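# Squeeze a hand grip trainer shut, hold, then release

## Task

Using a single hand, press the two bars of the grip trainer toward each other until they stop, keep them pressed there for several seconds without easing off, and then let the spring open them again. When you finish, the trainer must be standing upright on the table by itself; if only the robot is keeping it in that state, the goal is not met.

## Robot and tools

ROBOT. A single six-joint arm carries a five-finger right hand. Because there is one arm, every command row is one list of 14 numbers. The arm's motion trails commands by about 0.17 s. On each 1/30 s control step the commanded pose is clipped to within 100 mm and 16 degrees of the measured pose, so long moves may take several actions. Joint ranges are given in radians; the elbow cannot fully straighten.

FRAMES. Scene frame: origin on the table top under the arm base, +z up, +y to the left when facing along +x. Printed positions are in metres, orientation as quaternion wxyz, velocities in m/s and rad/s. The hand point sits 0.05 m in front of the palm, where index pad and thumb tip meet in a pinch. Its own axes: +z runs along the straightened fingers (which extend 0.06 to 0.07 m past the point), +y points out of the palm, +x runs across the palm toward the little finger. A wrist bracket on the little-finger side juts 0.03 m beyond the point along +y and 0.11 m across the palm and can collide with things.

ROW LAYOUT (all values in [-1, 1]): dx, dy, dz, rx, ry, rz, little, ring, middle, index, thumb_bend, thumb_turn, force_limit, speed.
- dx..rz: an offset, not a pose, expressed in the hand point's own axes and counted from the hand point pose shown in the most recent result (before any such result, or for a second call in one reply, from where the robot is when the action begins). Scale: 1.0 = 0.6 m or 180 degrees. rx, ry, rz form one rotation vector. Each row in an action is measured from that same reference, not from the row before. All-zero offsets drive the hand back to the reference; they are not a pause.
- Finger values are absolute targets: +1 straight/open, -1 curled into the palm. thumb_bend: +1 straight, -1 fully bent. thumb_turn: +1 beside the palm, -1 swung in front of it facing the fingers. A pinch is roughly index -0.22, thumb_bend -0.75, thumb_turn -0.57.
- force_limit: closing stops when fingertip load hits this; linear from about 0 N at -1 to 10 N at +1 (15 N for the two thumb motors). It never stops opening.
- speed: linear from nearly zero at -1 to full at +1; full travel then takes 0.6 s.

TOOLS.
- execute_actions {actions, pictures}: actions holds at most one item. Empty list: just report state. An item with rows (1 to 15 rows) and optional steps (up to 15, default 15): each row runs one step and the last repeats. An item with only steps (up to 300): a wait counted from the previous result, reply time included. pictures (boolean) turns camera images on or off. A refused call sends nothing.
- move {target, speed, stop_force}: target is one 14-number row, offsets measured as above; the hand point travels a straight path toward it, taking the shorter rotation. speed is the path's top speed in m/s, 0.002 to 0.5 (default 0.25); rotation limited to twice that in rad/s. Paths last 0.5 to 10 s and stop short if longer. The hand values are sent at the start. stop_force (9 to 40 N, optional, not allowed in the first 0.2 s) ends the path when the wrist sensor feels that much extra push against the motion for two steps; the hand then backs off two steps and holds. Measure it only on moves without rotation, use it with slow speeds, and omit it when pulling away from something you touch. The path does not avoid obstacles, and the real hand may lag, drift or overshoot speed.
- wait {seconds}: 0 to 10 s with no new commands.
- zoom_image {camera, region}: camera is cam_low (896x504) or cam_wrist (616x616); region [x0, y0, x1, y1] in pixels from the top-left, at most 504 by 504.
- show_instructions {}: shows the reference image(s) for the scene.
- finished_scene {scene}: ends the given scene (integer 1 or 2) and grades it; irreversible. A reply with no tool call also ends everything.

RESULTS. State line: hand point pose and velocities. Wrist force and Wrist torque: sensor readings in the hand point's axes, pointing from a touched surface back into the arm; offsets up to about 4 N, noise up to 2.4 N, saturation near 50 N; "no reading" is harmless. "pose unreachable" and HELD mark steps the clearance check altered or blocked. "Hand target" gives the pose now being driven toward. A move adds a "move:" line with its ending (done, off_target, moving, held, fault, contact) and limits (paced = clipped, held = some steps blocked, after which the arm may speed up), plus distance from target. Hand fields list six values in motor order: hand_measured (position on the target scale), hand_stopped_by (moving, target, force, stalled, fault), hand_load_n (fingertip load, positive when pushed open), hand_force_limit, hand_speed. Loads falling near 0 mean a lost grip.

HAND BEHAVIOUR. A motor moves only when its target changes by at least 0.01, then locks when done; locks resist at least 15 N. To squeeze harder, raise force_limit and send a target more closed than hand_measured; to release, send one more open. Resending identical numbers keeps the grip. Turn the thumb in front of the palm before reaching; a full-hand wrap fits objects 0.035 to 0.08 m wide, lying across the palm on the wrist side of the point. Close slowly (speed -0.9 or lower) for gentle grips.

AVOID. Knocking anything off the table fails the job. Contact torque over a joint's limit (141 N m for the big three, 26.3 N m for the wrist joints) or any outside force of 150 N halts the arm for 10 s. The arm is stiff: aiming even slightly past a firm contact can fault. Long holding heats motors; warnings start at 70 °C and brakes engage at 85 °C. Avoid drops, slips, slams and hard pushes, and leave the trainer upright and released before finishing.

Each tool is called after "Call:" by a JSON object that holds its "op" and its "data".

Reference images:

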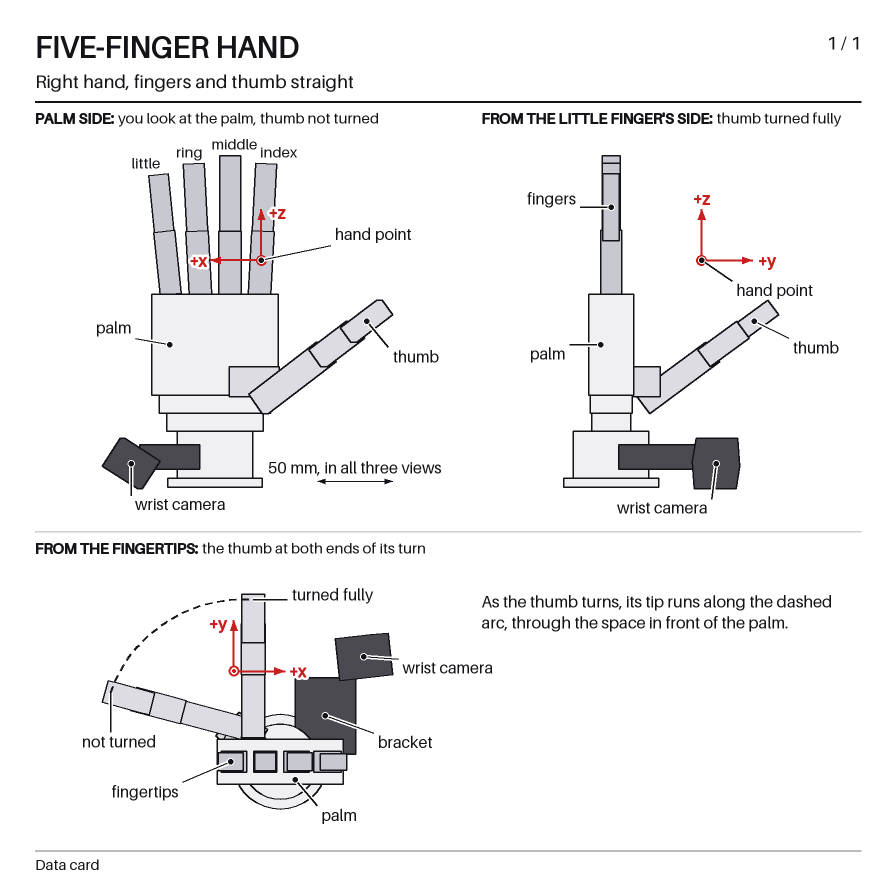

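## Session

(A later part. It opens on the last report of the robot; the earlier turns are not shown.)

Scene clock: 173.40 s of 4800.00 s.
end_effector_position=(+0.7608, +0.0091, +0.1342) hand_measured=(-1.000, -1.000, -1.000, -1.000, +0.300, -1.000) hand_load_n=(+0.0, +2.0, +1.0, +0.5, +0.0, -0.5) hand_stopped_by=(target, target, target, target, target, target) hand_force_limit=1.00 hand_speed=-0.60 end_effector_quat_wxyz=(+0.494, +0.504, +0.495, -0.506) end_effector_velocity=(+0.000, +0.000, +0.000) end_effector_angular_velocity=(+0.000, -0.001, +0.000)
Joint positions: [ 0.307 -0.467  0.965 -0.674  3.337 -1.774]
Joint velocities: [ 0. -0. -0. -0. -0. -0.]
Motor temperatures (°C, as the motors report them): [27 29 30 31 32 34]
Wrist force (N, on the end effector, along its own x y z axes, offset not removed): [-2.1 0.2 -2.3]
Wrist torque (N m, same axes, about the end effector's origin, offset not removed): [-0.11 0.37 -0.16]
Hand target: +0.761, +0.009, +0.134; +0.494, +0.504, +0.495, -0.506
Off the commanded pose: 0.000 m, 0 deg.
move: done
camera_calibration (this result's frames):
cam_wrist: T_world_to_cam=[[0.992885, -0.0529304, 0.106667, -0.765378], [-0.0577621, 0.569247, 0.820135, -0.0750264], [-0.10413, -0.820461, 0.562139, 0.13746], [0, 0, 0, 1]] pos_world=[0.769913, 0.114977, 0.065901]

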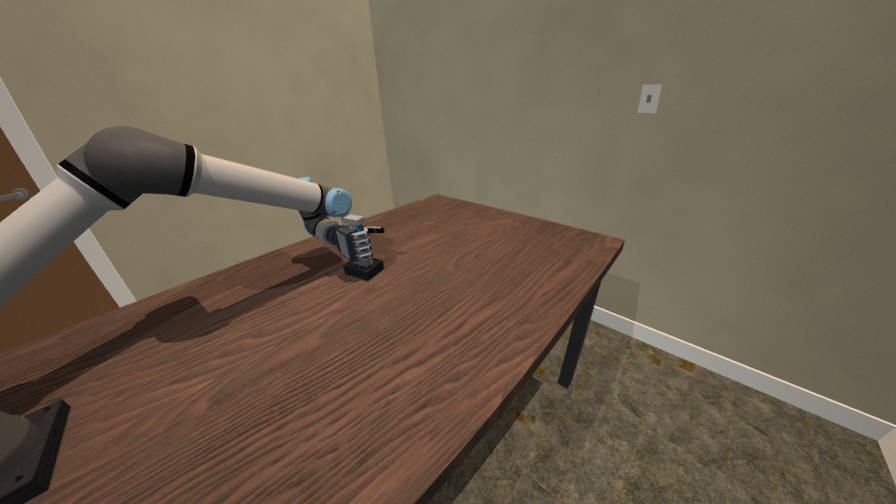

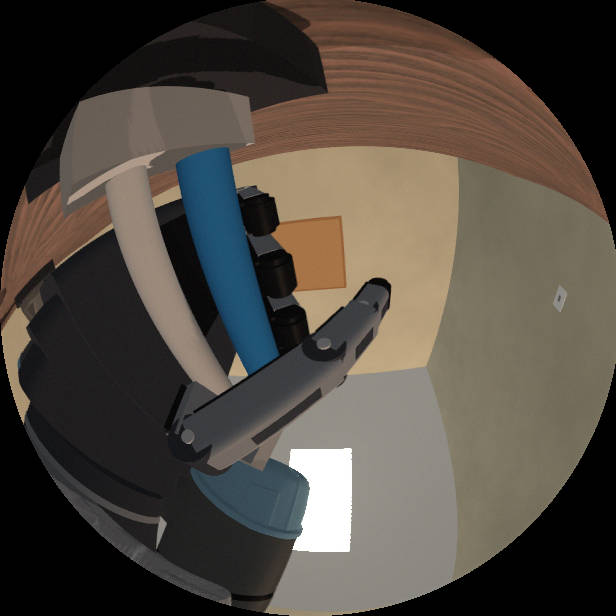

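Call:
{"op": "move", "data": {"target": [0,0,0,0,0,0,-1,-1,-1,-1,-1,-1,1,-0.3]}}

Call:
{"op": "zoom_image", "data": {"camera": "cam_low", "region": [300, 190, 420, 290]}}

Scene clock: 190.07 s of 4800.00 s.
end_effector_position=(+0.7608, +0.0091, +0.1342) hand_measured=(-1.000, -1.000, -1.000, -1.000, -0.092, -1.000) hand_load_n=(+0.0, +1.0, -0.5, +0.0, +14.5, +3.5) hand_stopped_by=(target, target, target, target, force, target) hand_force_limit=1.00 hand_speed=-0.30 end_effector_quat_wxyz=(+0.494, +0.504, +0.495, -0.506) end_effector_velocity=(-0.000, +0.000, -0.000) end_effector_angular_velocity=(-0.000, +0.002, +0.000)
Joint positions: [ 0.307 -0.467  0.965 -0.674  3.337 -1.774]
Joint velocities: [ 0.     0.     0.001 -0.    -0.    -0.001]
Motor temperatures (°C, as the motors report them): [27 30 30 31 32 34]
Wrist force (N, on the end effector, along its own x y z axes, offset not removed): [-0.8 -0.7 0.0]
Wrist torque (N m, same axes, about the end effector's origin, offset not removed): [-0.46 0.23 0.05]
Hand target: +0.761, +0.009, +0.134; +0.494, +0.504, +0.495, -0.506
Off the commanded pose: 0.000 m, 0 deg.
After step 90, 12.80 s passed at rest.
move: done
camera_calibration (this result's frames):
cam_wrist: T_world_to_cam=[[0.992885, -0.0529596, 0.106649, -0.765373], [-0.0577298, 0.56925, 0.820135, -0.0750409], [-0.104144, -0.820457, 0.562142, 0.137456], [0, 0, 0, 1]] pos_world=[0.769911, 0.11496, 0.0659002]

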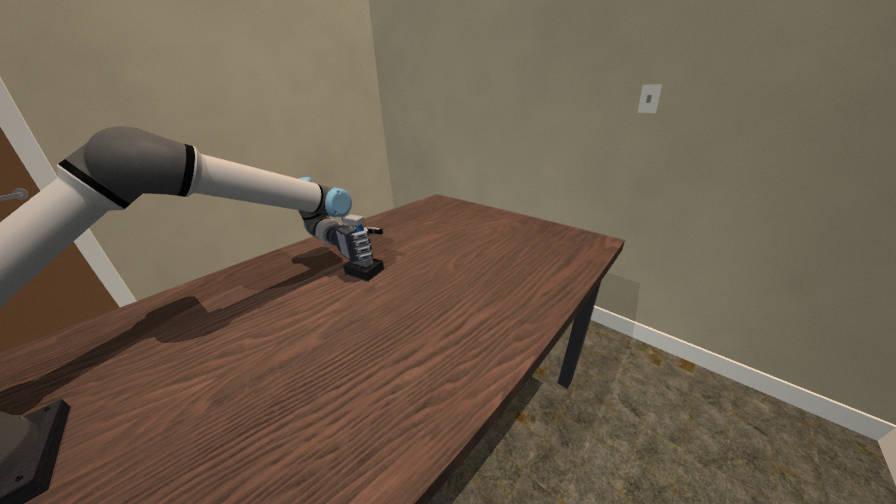

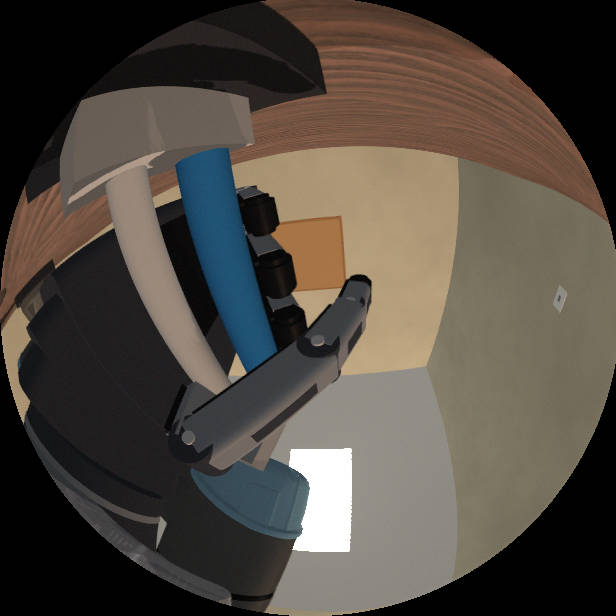

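Region (300, 190, 420, 290) of cam_low's 896x504 image, scaled by 4.200, with more detail than that image has.

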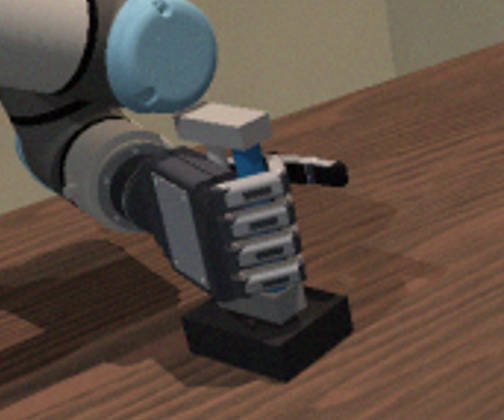

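Call:
{"op": "move", "data": {"target": [0,0.061,-0.075,-0.278,0,0,-1,-1,-1,-1,-1,-1,1,-0.3], "speed": 0.1}}

Call:
{"op": "move", "data": {"target": [0,-0.008,-0.03,0,0,0,1,1,1,1,1,-1,1,0], "speed": 0.02}}

Call:
{"op": "zoom_image", "data": {"camera": "cam_low", "region": [300, 190, 420, 290]}}

Scene clock: 213.40 s of 4800.00 s.
end_effector_position=(+0.7983, +0.0533, +0.1343) hand_measured=(-1.000, -1.000, -1.000, -1.000, -0.092, -1.000) hand_load_n=(+0.0, +0.0, -1.0, +0.0, +14.5, +4.0) hand_stopped_by=(target, target, target, target, force, target) hand_force_limit=1.00 hand_speed=-0.30 end_effector_quat_wxyz=(+0.661, +0.248, +0.663, -0.250) end_effector_velocity=(+0.001, +0.001, +0.000) end_effector_angular_velocity=(-0.000, -0.001, +0.015)
Joint positions: [ 0.199 -0.739  1.535 -0.732  2.354 -1.52 ]
Joint velocities: [-0.005 -0.003  0.008 -0.007 -0.019 -0.002]
Motor temperatures (°C, as the motors report them): [27 30 30 31 32 34]
Wrist force (N, on the end effector, along its own x y z axes, offset not removed): [0.0 1.7 -4.6]
Wrist torque (N m, same axes, about the end effector's origin, offset not removed): [0.67 0.06 0.17]
Hand target: +0.798, +0.053, +0.134; +0.661, +0.248, +0.663, -0.249
Off the commanded pose: 0.000 m, 0 deg.
After step 90, 15.57 s passed at rest.
move: done
camera_calibration (this result's frames):
cam_wrist: T_world_to_cam=[[0.67964, 0.725714, 0.106904, -0.591801], [-0.471936, 0.321017, 0.821112, 0.245645], [0.561574, -0.608513, 0.560666, -0.365023], [0, 0, 0, 1]] pos_world=[0.723128, 0.128501, 0.06622]

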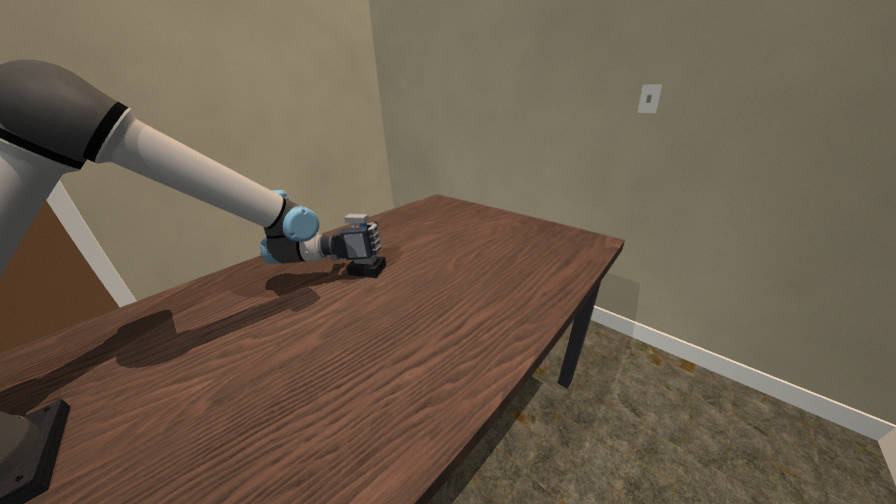

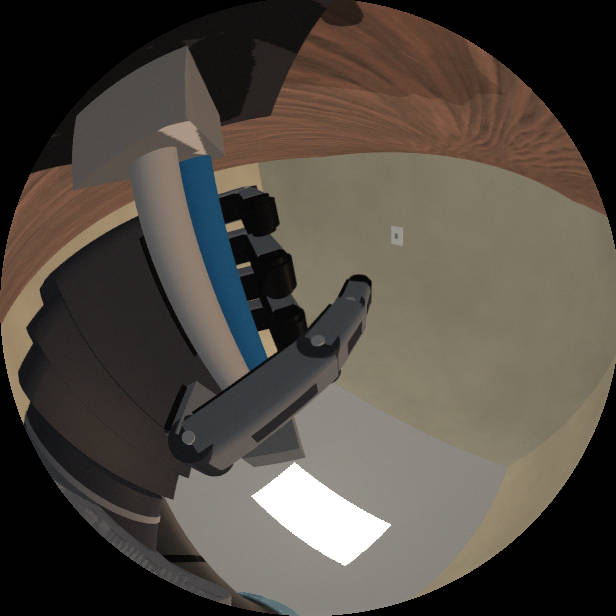

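Scene clock: 214.90 s of 4800.00 s.
end_effector_position=(+0.7817, +0.0616, +0.1344) hand_measured=(+1.000, +1.000, +1.000, +1.000, +1.000, -1.000) hand_load_n=(+0.0, +0.0, +0.0, +0.0, +0.0, +0.0) hand_stopped_by=(target, target, target, target, target, target) hand_force_limit=1.00 hand_speed=0.00 end_effector_quat_wxyz=(+0.661, +0.248, +0.663, -0.250) end_effector_velocity=(-0.000, +0.000, -0.000) end_effector_angular_velocity=(-0.000, -0.000, +0.000)
Joint positions: [ 0.216 -0.763  1.583 -0.756  2.37  -1.519]
Joint velocities: [ 0.     0.    -0.    -0.001  0.    -0.   ]
Motor temperatures (°C, as the motors report them): [27 30 30 31 32 34]
Wrist force (N, on the end effector, along its own x y z axes, offset not removed): [-1.7 -3.1 3.8]
Wrist torque (N m, same axes, about the end effector's origin, offset not removed): [-0.61 0.18 -0.03]
Hand target: +0.782, +0.062, +0.134; +0.661, +0.248, +0.663, -0.250
Off the commanded pose: 0.000 m, 0 deg.
move: done
camera_calibration (this result's frames):
cam_wrist: T_world_to_cam=[[0.679642, 0.725712, 0.106909, -0.586473], [-0.471933, 0.32101, 0.821116, 0.235088], [0.561575, -0.608519, 0.560659, -0.350672], [0, 0, 0, 1]] pos_world=[0.706465, 0.136754, 0.0662722]

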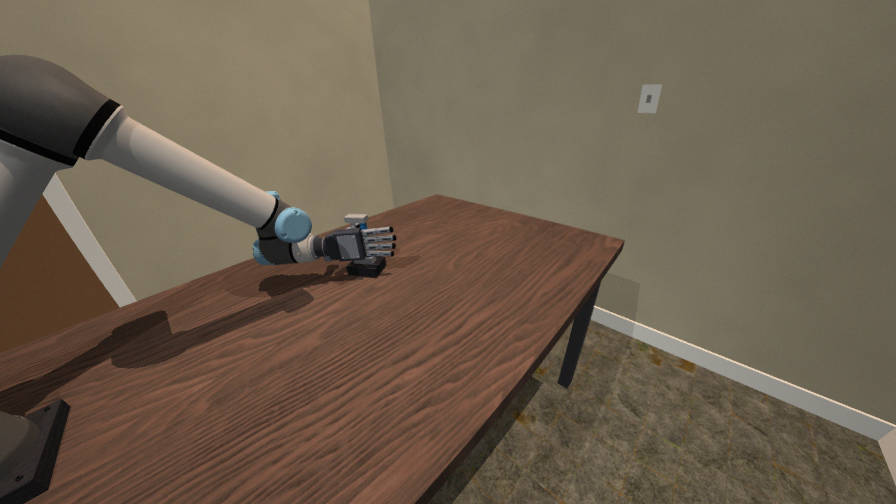

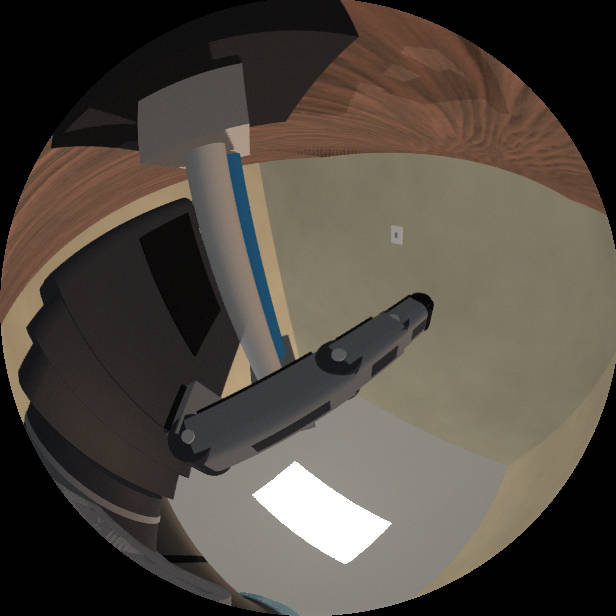

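Region (300, 190, 420, 290) of cam_low's 896x504 image, scaled by 4.200, with more detail than that image has.

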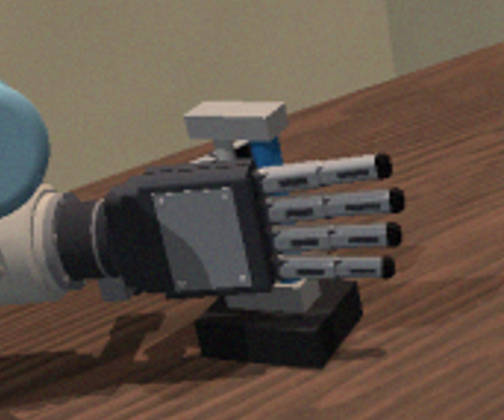

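Call:
{"op": "move", "data": {"target": [0,-0.017,-0.333,0,0,0,1,1,1,1,1,-1,1,0], "speed": 0.2}}

Call:
{"op": "move", "data": {"target": [0.004,-0.367,0.265,-0.508,0,0,1,1,1,1,1,-1,1,0], "speed": 0.3}}

Scene clock: 233.60 s of 4800.00 s.
end_effector_position=(+0.6250, +0.1856, +0.1348) hand_measured=(+1.000, +1.000, +1.000, +1.000, +1.000, -1.000) hand_load_n=(+0.0, +0.0, +0.0, +0.0, +0.0, +0.0) hand_stopped_by=(target, target, target, target, target, target) hand_force_limit=1.00 hand_speed=0.00 end_effector_quat_wxyz=(+0.661, +0.248, +0.663, -0.250) end_effector_velocity=(-0.002, +0.001, +0.001) end_effector_angular_velocity=(+0.002, -0.002, -0.000)
Joint positions: [ 0.514 -0.903  1.849 -0.847  2.668 -1.477]
Joint velocities: [ 0.004 -0.002  0.001  0.001  0.005  0.003]
Motor temperatures (°C, as the motors report them): [27 30 30 31 32 34]
Wrist force (N, on the end effector, along its own x y z axes, offset not removed): [2.4 2.8 -1.8]
Wrist torque (N m, same axes, about the end effector's origin, offset not removed): [0.51 -0.47 0.21]
Hand target: +0.625, +0.186, +0.135; +0.661, +0.248, +0.663, -0.250
Off the commanded pose: 0.000 m, 0 deg.
After step 90, 14.07 s passed at rest.
move: done
camera_calibration (this result's frames):
cam_wrist: T_world_to_cam=[[0.679619, 0.725722, 0.106984, -0.570015], [-0.471931, 0.320897, 0.821161, 0.121016], [0.561604, -0.608566, 0.560578, -0.187413], [0, 0, 0, 1]] pos_world=[0.549756, 0.260785, 0.0666681]

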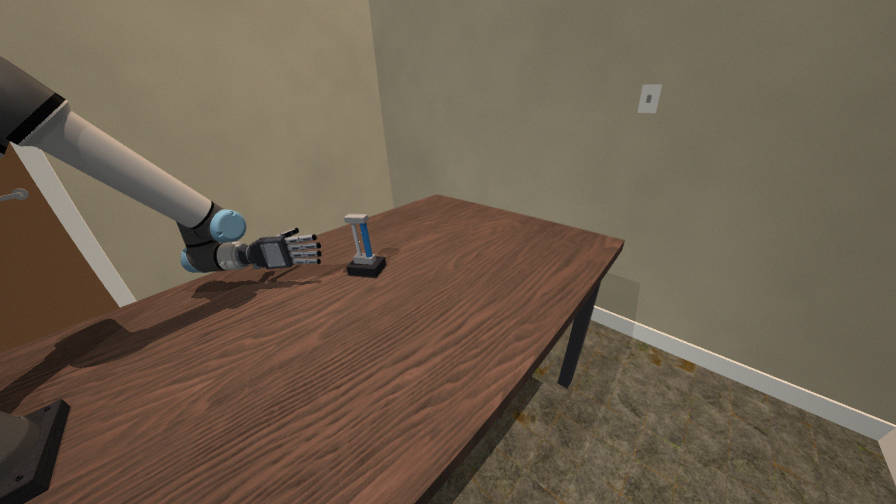

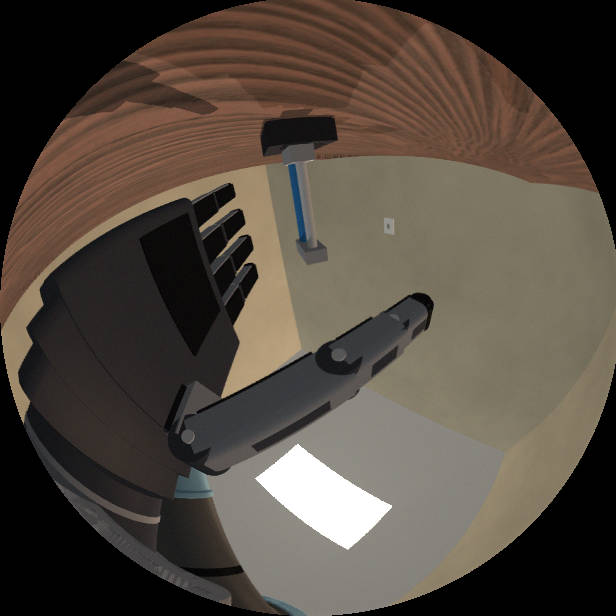

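Scene clock: 236.90 s of 4800.00 s.
end_effector_position=(+0.5992, -0.0852, +0.1324) hand_measured=(+1.000, +1.000, +1.000, +1.000, +1.000, -1.000) hand_load_n=(+0.0, +0.0, +0.0, +0.0, +0.0, +0.0) hand_stopped_by=(target, target, target, target, target, target) hand_force_limit=1.00 hand_speed=0.00 end_effector_quat_wxyz=(+0.637, -0.301, +0.645, +0.297) end_effector_velocity=(+0.000, -0.001, -0.000) end_effector_angular_velocity=(+0.021, -0.017, +0.016)
Joint positions: [-0.676 -0.756  1.625 -0.898 -0.114 -1.497]
Joint velocities: [ 0.003  0.056 -0.099  0.288 -0.011 -0.244]
Motor temperatures (°C, as the motors report them): [27 30 30 31 32 34]
Wrist force (N, on the end effector, along its own x y z axes, offset not removed): [-0.4 -1.2 -0.4]
Wrist torque (N m, same axes, about the end effector's origin, offset not removed): [-0.13 0.06 0.03]
Hand target: +0.599, -0.085, +0.132; +0.638, -0.301, +0.643, +0.298
Off the commanded pose: 0.000 m, 1 deg.
move: done
camera_calibration (this result's frames):
cam_wrist: T_world_to_cam=[[-0.739527, 0.66412, 0.109747, 0.488931], [-0.302352, -0.4734, 0.827331, 0.0275708], [0.601401, 0.578651, 0.55089, -0.257844], [0, 0, 0, 1]] pos_world=[0.524981, -0.162456, 0.0655745]

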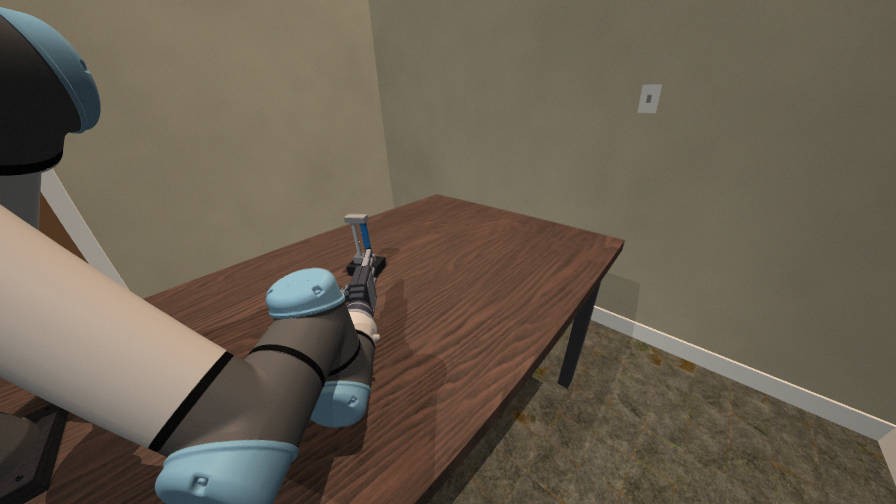

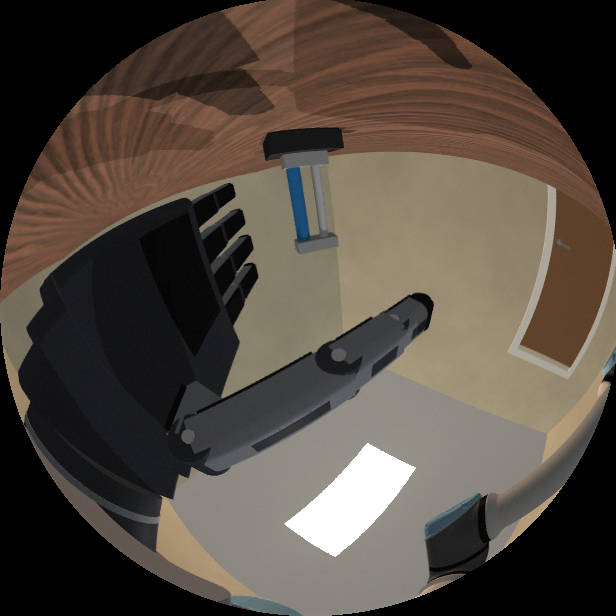

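Call:
{"op": "move", "data": {"target": [0,0.018,0.3,0,0,0,1,1,1,1,1,-1,1,0], "speed": 0.1}}

Scene clock: 249.13 s of 4800.00 s.
end_effector_position=(+0.7064, +0.0596, +0.1302) hand_measured=(+1.000, +1.000, +1.000, +1.000, +1.000, -1.000) hand_load_n=(+0.0, +0.0, +0.0, +0.0, +0.0, +0.0) hand_stopped_by=(target, target, target, target, target, target) hand_force_limit=1.00 hand_speed=0.00 end_effector_quat_wxyz=(+0.637, -0.301, +0.645, +0.297) end_effector_velocity=(+0.001, +0.002, -0.001) end_effector_angular_velocity=(-0.000, +0.003, -0.000)
Joint positions: [-0.367 -0.688  1.476 -0.772  0.196 -1.542]
Joint velocities: [ 0.004  0.003 -0.006  0.013  0.004 -0.008]
Motor temperatures (°C, as the motors report them): [27 30 30 31 32 34]
Wrist force (N, on the end effector, along its own x y z axes, offset not removed): [1.3 0.9 2.4]
Wrist torque (N m, same axes, about the end effector's origin, offset not removed): [0.05 -0.66 0.05]
Hand target: +0.707, +0.060, +0.130; +0.637, -0.301, +0.645, +0.297
Off the commanded pose: 0.000 m, 0 deg.
After step 100, 6.57 s passed at rest.
move: done
camera_calibration (this result's frames):
cam_wrist: T_world_to_cam=[[-0.739549, 0.664091, 0.109779, 0.472336], [-0.302567, -0.473672, 0.827096, 0.130605], [0.601266, 0.578462, 0.551235, -0.404791], [0, 0, 0, 1]] pos_world=[0.632219, -0.0176543, 0.0632597]

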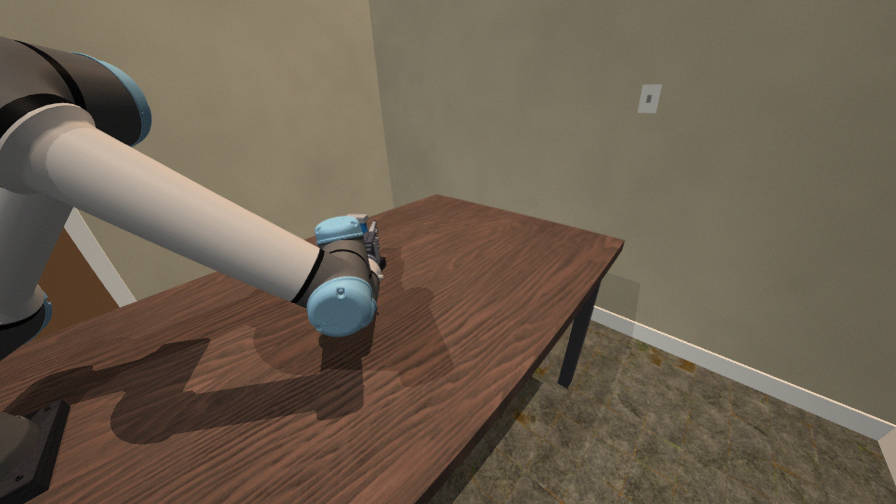

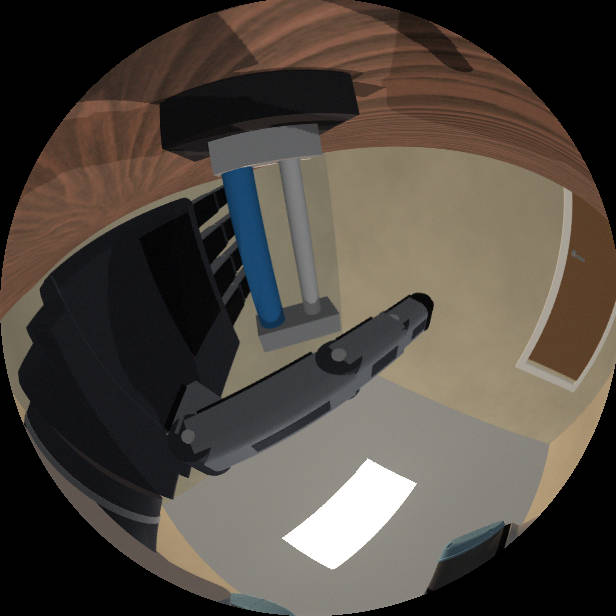

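Call:
{"op": "move", "data": {"target": [-0.003,0,0.052,0,0,0,1,1,1,1,-0.3,-0.6,-0.5,-0.5], "speed": 0.03}}

Scene clock: 257.20 s of 4800.00 s.
end_effector_position=(+0.7264, +0.0836, +0.1316) hand_measured=(+1.000, +1.000, +1.000, +1.000, -0.300, -0.600) hand_load_n=(+0.0, +0.0, +0.0, +0.0, +0.0, +0.0) hand_stopped_by=(target, target, target, target, target, target) hand_force_limit=-0.50 hand_speed=-0.50 end_effector_quat_wxyz=(+0.637, -0.301, +0.645, +0.297) end_effector_velocity=(-0.000, +0.000, -0.000) end_effector_angular_velocity=(+0.000, +0.001, +0.000)
Joint positions: [-0.317 -0.669  1.427 -0.746  0.246 -1.539]
Joint velocities: [ 0.    -0.     0.001  0.    -0.     0.   ]
Motor temperatures (°C, as the motors report them): [27 30 30 31 32 34]
Wrist force (N, on the end effector, along its own x y z axes, offset not removed): [0.2 -1.0 0.4]
Wrist torque (N m, same axes, about the end effector's origin, offset not removed): [-0.31 0.04 -0.02]
Hand target: +0.726, +0.084, +0.132; +0.637, -0.301, +0.645, +0.297
Off the commanded pose: 0.000 m, 0 deg.
After step 90, 2.33 s passed at rest.
move: done
camera_calibration (this result's frames):
cam_wrist: T_world_to_cam=[[-0.73955, 0.664088, 0.109784, 0.471121], [-0.302576, -0.473688, 0.827084, 0.146861], [0.60126, 0.578452, 0.551253, -0.431474], [0, 0, 0, 1]] pos_world=[0.652282, 0.00628731, 0.0646629]

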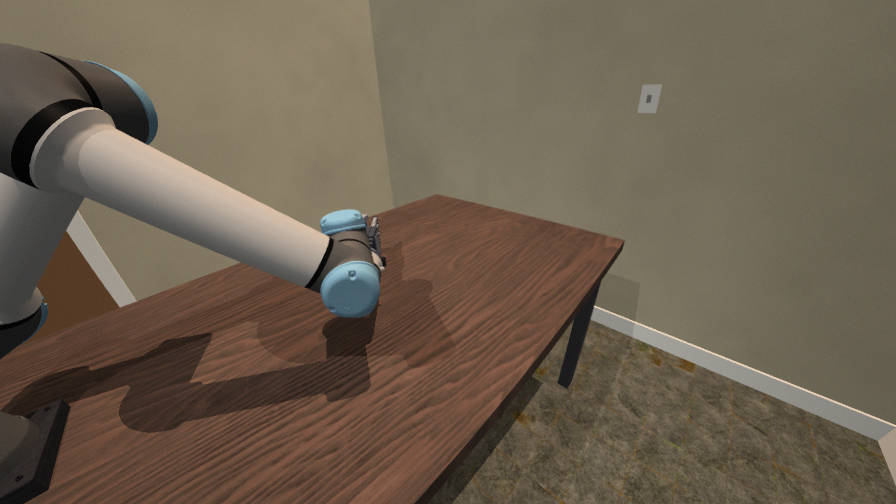

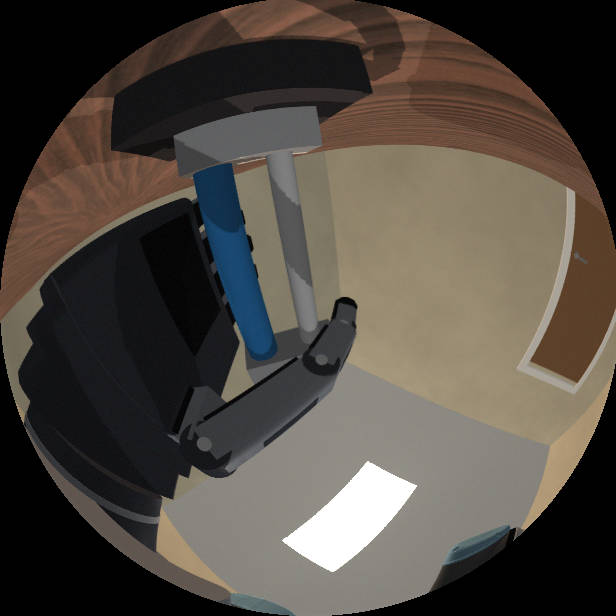

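Call:
{"op": "move", "data": {"target": [0,0,0,0,0,0,-1,-1,-1,-1,-0.3,-0.6,1,-0.6]}}

Scene clock: 270.27 s of 4800.00 s.
end_effector_position=(+0.7264, +0.0836, +0.1316) hand_measured=(-1.000, -1.000, -1.000, -0.348, -0.298, -0.600) hand_load_n=(+0.0, +0.0, +0.5, +11.0, +5.0, -0.5) hand_stopped_by=(target, target, target, force, target, target) hand_force_limit=1.00 hand_speed=-0.60 end_effector_quat_wxyz=(+0.637, -0.301, +0.645, +0.297) end_effector_velocity=(-0.000, -0.000, -0.001) end_effector_angular_velocity=(+0.001, +0.002, -0.000)
Joint positions: [-0.317 -0.669  1.427 -0.746  0.246 -1.539]
Joint velocities: [-0.     0.001  0.     0.     0.     0.   ]
Motor temperatures (°C, as the motors report them): [27 30 30 31 32 34]
Wrist force (N, on the end effector, along its own x y z axes, offset not removed): [-3.2 0.8 -2.1]
Wrist torque (N m, same axes, about the end effector's origin, offset not removed): [0.25 0.59 -0.47]
Hand target: +0.726, +0.084, +0.132; +0.637, -0.301, +0.645, +0.297
Off the commanded pose: 0.000 m, 0 deg.
After step 90, 6.80 s passed at rest.
move: done
camera_calibration (this result's frames):
cam_wrist: T_world_to_cam=[[-0.739565, 0.664072, 0.109786, 0.471125], [-0.302563, -0.473695, 0.827085, 0.146862], [0.601248, 0.578466, 0.551251, -0.431468], [0, 0, 0, 1]] pos_world=[0.652282, 0.00629706, 0.0646572]

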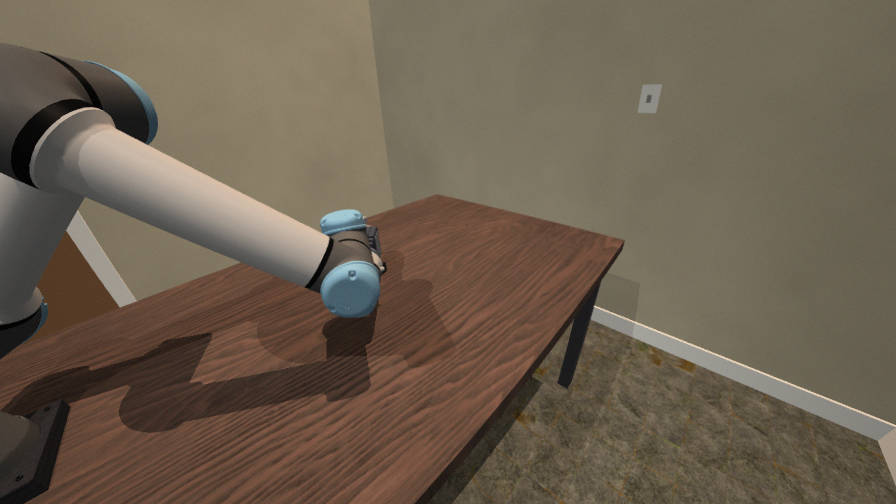

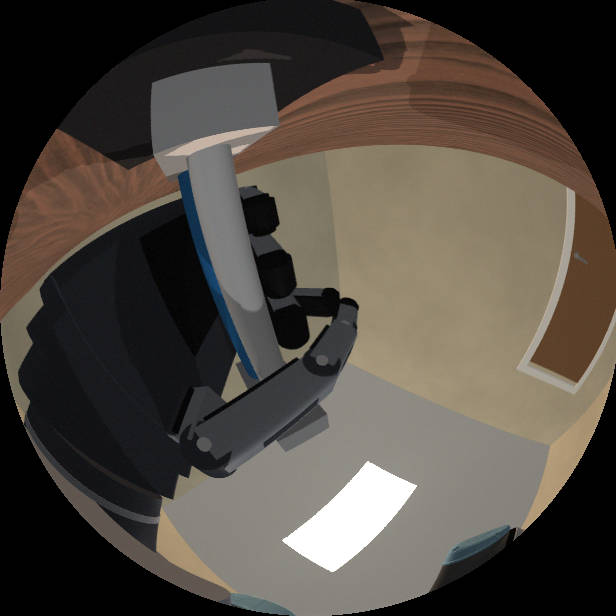

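Call:
{"op": "move", "data": {"target": [0,-0.005,0,0,0,0,1,1,1,1,1,-0.6,1,0], "speed": 0.02}}

Call:
{"op": "move", "data": {"target": [0,0.019,-0.087,-0.361,0,0,1,1,1,1,1,-0.6,1,0], "speed": 0.12}}

Scene clock: 292.70 s of 4800.00 s.
end_effector_position=(+0.7287, +0.0816, +0.1316) hand_measured=(+1.000, +1.000, +1.000, +1.000, +1.000, -0.600) hand_load_n=(+0.0, +0.0, +0.0, +0.0, +0.0, +0.0) hand_stopped_by=(target, target, target, target, target, target) hand_force_limit=1.00 hand_speed=0.00 end_effector_quat_wxyz=(+0.637, -0.301, +0.645, +0.297) end_effector_velocity=(-0.000, -0.000, -0.000) end_effector_angular_velocity=(+0.001, +0.001, -0.000)
Joint positions: [-0.318 -0.664  1.416 -0.741  0.245 -1.539]
Joint velocities: [-0.     0.001  0.    -0.     0.     0.001]
Motor temperatures (°C, as the motors report them): [27 30 30 31 32 34]
Wrist force (N, on the end effector, along its own x y z axes, offset not removed): [-2.0 1.7 -2.1]
Wrist torque (N m, same axes, about the end effector's origin, offset not removed): [0.29 0.30 -0.02]
Hand target: +0.729, +0.082, +0.132; +0.637, -0.301, +0.645, +0.297
Off the commanded pose: 0.000 m, 0 deg.
After step 90, 17.90 s passed at rest.
move: done
camera_calibration (this result's frames):
cam_wrist: T_world_to_cam=[[-0.739559, 0.664068, 0.109844, 0.474094], [-0.302527, -0.473725, 0.82708, 0.146625], [0.601273, 0.578445, 0.551246, -0.431747], [0, 0, 0, 1]] pos_world=[0.654577, 0.00437129, 0.064652]

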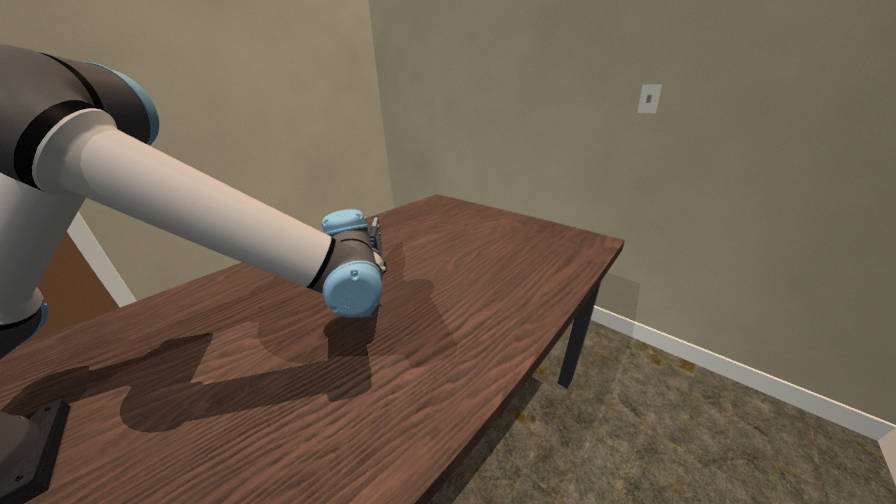

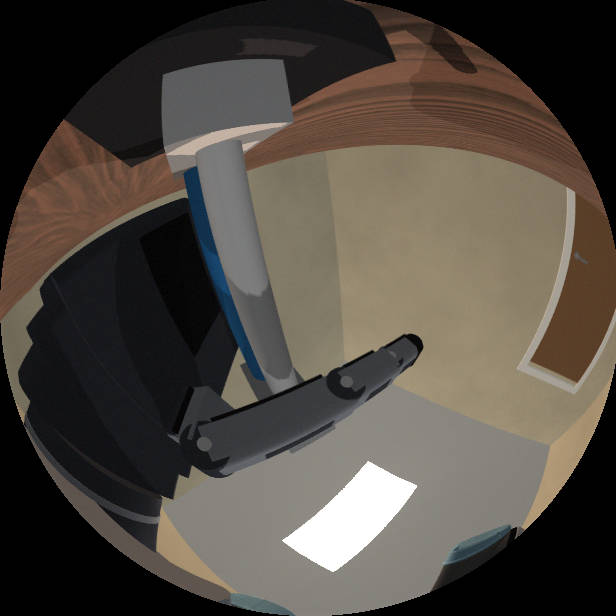

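Scene clock: 297.80 s of 4800.00 s.
end_effector_position=(+0.6848, +0.0495, +0.1319) hand_measured=(+1.000, +1.000, +1.000, +1.000, +1.000, -0.600) hand_load_n=(+0.0, +0.0, +0.0, +0.0, +0.0, +0.0) hand_stopped_by=(target, target, target, target, target, target) hand_force_limit=1.00 hand_speed=0.00 end_effector_quat_wxyz=(-0.393, +0.591, -0.447, -0.544) end_effector_velocity=(-0.001, -0.001, -0.000) end_effector_angular_velocity=(-0.008, -0.003, +0.010)
Joint positions: [-0.238 -0.025  0.034 -0.1   -0.674 -1.461]
Joint velocities: [ 0.001 -0.002 -0.    -0.011 -0.009  0.009]
Motor temperatures (°C, as the motors report them): [27 30 30 31 32 34]
Wrist force (N, on the end effector, along its own x y z axes, offset not removed): [-1.4 -0.1 -0.9]
Wrist torque (N m, same axes, about the end effector's origin, offset not removed): [0.42 0.08 -0.01]
Hand target: +0.685, +0.049, +0.132; -0.392, +0.591, -0.447, -0.544
Off the commanded pose: 0.002 m, 10 deg.
elbow stopped short: the move would have taken joint 3 (elbow) straighter than the controller allows; a more bent joint 3 avoids this.
move: off_target
camera_calibration (this result's frames):
cam_wrist: T_world_to_cam=[[-0.960418, -0.247123, 0.128556, 0.656789], [0.228757, -0.436346, 0.870214, -0.253509], [-0.158955, 0.865178, 0.475606, 0.129506], [0, 0, 0, 1]] pos_world=[0.70937, -0.0603559, 0.0745787]

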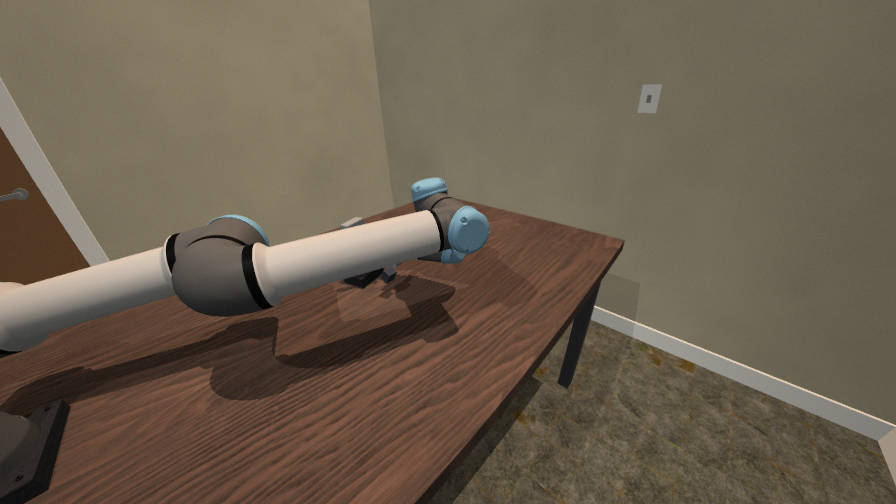

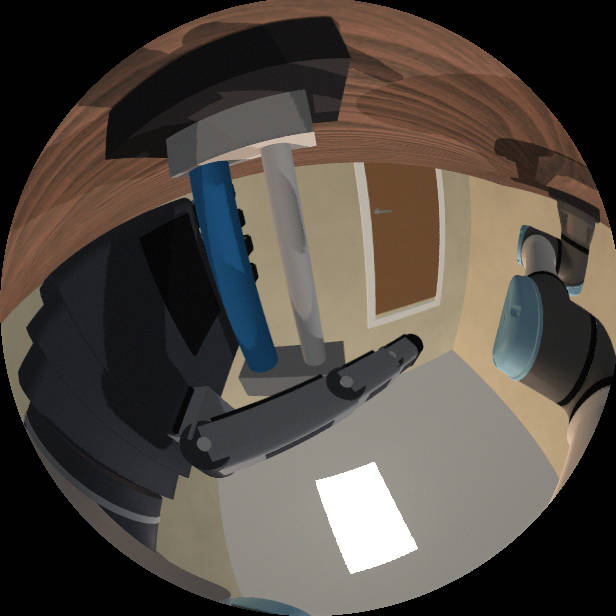

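Call:
{"op": "execute_actions", "data": {"actions": [{"rows":[[0,0,0,0,0,0,0.15,0.15,0.15,0.15,-1,-0.75,0,-0.4]],"steps":15}], "pictures": false}}

Call:
{"op": "wait", "data": {"seconds": 2.5}}

Scene clock: 305.03 s of 4800.00 s.
end_effector_position=(+0.6848, +0.0495, +0.1319) hand_measured=(+0.604, +0.604, +0.604, +0.604, +0.750, -0.750) hand_load_n=(+0.0, +0.0, +0.0, +0.0, +0.0, +0.0) hand_stopped_by=(moving, moving, moving, moving, moving, target) hand_force_limit=0.00 hand_speed=-0.40 end_effector_quat_wxyz=(-0.393, +0.591, -0.447, -0.544) end_effector_velocity=(+0.000, -0.000, -0.001) end_effector_angular_velocity=(-0.000, +0.003, -0.001)
Joint positions: [-0.238 -0.026  0.034 -0.1   -0.674 -1.46 ]
Joint velocities: [-0.     0.001 -0.001  0.     0.     0.002]
Motor temperatures (°C, as the motors report them): [27 30 30 31 32 34]
Wrist force (N, on the end effector, along its own x y z axes, offset not removed): [-1.4 -0.7 -2.1]
Wrist torque (N m, same axes, about the end effector's origin, offset not removed): [0.49 0.17 0.14]
Hand target: +0.685, +0.049, +0.132; -0.393, +0.591, -0.447, -0.544
Off the commanded pose: 0.000 m, 0 deg.
Steps of this call (steps 1 to 90: nothing new was sent; then 3.73 s passed at rest; steps 91 to 105: all 15 steps of this action). Readings (end_effector_position | what the end effector reports):
91: (+0.6847, +0.0494, +0.1319) | hand_measured=(+1.000, +1.000, +1.000, +1.000, +1.000, -0.600) hand_load_n=(+0.0, +0.0, +0.0, +0.0, +0.0, +0.0) hand_stopped_by=(moving, moving, moving, moving, moving, moving) hand_force_limit=0.00 hand_speed=-0.40
92: (+0.6847, +0.0494, +0.1319) | hand_measured=(+1.000, +1.000, +1.000, +1.000, +1.000, -0.600) hand_load_n=(+0.0, +0.0, +0.0, +0.0, +0.0, +0.0) hand_stopped_by=(moving, moving, moving, moving, moving, moving) hand_force_limit=0.00 hand_speed=-0.40
94: (+0.6848, +0.0495, +0.1319) | hand_measured=(+0.970, +0.970, +0.970, +0.970, +0.980, -0.626) hand_load_n=(+0.0, +0.0, +0.0, +0.0, +0.0, -0.5) hand_stopped_by=(moving, moving, moving, moving, moving, moving) hand_force_limit=0.00 hand_speed=-0.40
98: (+0.6848, +0.0496, +0.1319) | hand_measured=(+0.836, +0.836, +0.836, +0.836, +0.896, -0.740) hand_load_n=(+0.0, +0.0, +0.0, +0.0, +0.0, -0.5) hand_stopped_by=(moving, moving, moving, moving, moving, moving) hand_force_limit=0.00 hand_speed=-0.40
105: the state above

Scene clock: 307.53 s of 4800.00 s.
end_effector_position=(+0.6848, +0.0495, +0.1319) hand_measured=(+0.150, +0.150, +0.150, +0.150, -0.670, -0.750) hand_load_n=(+0.0, +0.0, +0.0, +0.0, +8.0, +2.0) hand_stopped_by=(target, target, target, target, force, target) hand_force_limit=0.00 hand_speed=-0.40 end_effector_quat_wxyz=(-0.393, +0.591, -0.447, -0.544) end_effector_velocity=(+0.000, +0.000, +0.000) end_effector_angular_velocity=(-0.000, -0.000, +0.000)
Joint positions: [-0.238 -0.026  0.034 -0.1   -0.674 -1.461]
Joint velocities: [ 0.    -0.    -0.001  0.    -0.     0.   ]
Motor temperatures (°C, as the motors report them): [27 30 30 31 32 34]
Wrist force (N, on the end effector, along its own x y z axes, offset not removed): [-5.6 -3.3 1.0]
Wrist torque (N m, same axes, about the end effector's origin, offset not removed): [-0.48 0.01 -0.24]
Hand target: +0.685, +0.049, +0.132; -0.393, +0.591, -0.447, -0.544
Off the commanded pose: 0.000 m, 0 deg.
Steps of this call (steps 1 to 75: nothing new was sent). Readings (end_effector_position | what the end effector reports):
1: (+0.6848, +0.0495, +0.1319) | hand_measured=(+0.570, +0.570, +0.570, +0.570, +0.728, -0.750) hand_load_n=(+0.0, +0.0, +0.0, +0.0, +0.0, +0.0) hand_stopped_by=(moving, moving, moving, moving, moving, target) hand_force_limit=0.00 hand_speed=-0.40
2: (+0.6848, +0.0495, +0.1319) | hand_measured=(+0.536, +0.536, +0.536, +0.536, +0.708, -0.750) hand_load_n=(+0.0, +0.0, +0.0, +0.0, +0.0, +0.0) hand_stopped_by=(moving, moving, moving, moving, moving, target) hand_force_limit=0.00 hand_speed=-0.40
4: (+0.6848, +0.0495, +0.1319) | hand_measured=(+0.470, +0.470, +0.470, +0.470, +0.666, -0.750) hand_load_n=(+0.0, +0.0, +0.0, +0.0, +0.0, +0.0) hand_stopped_by=(moving, moving, moving, moving, moving, target) hand_force_limit=0.00 hand_speed=-0.40
8: (+0.6848, +0.0495, +0.1319) | hand_measured=(+0.336, +0.336, +0.336, +0.336, +0.580, -0.750) hand_load_n=(+0.0, +0.0, +0.0, +0.0, +0.0, +0.0) hand_stopped_by=(moving, moving, moving, moving, moving, target) hand_force_limit=0.00 hand_speed=-0.40
75: the state above
camera_calibration (this result's frames):
cam_wrist: T_world_to_cam=[[-0.96042, -0.247105, 0.128575, 0.656782], [0.228767, -0.436354, 0.870207, -0.253519], [-0.158929, 0.865179, 0.475613, 0.129491], [0, 0, 0, 1]] pos_world=[0.709364, -0.0603628, 0.0745808]

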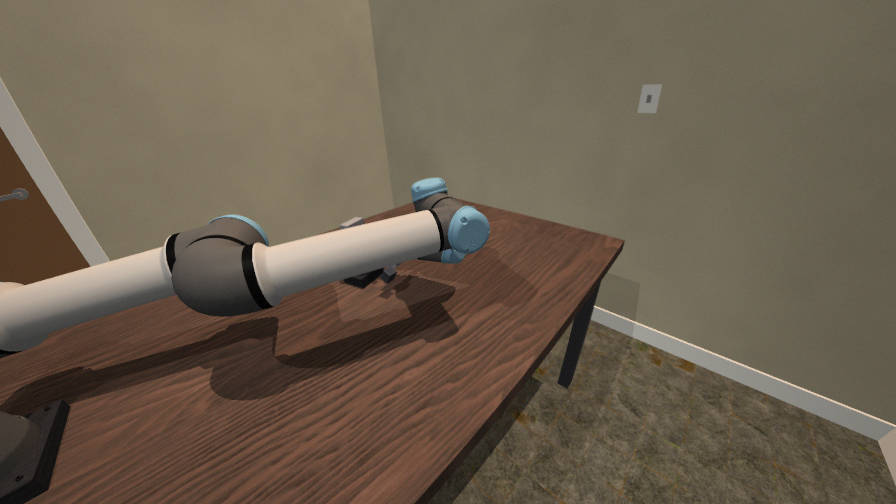

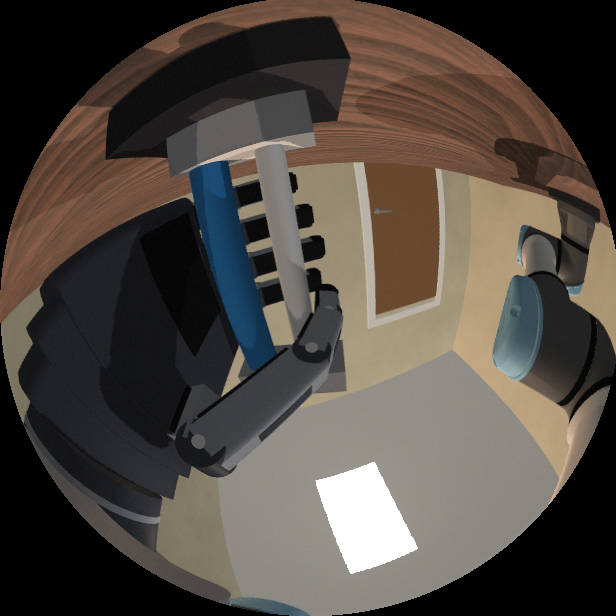

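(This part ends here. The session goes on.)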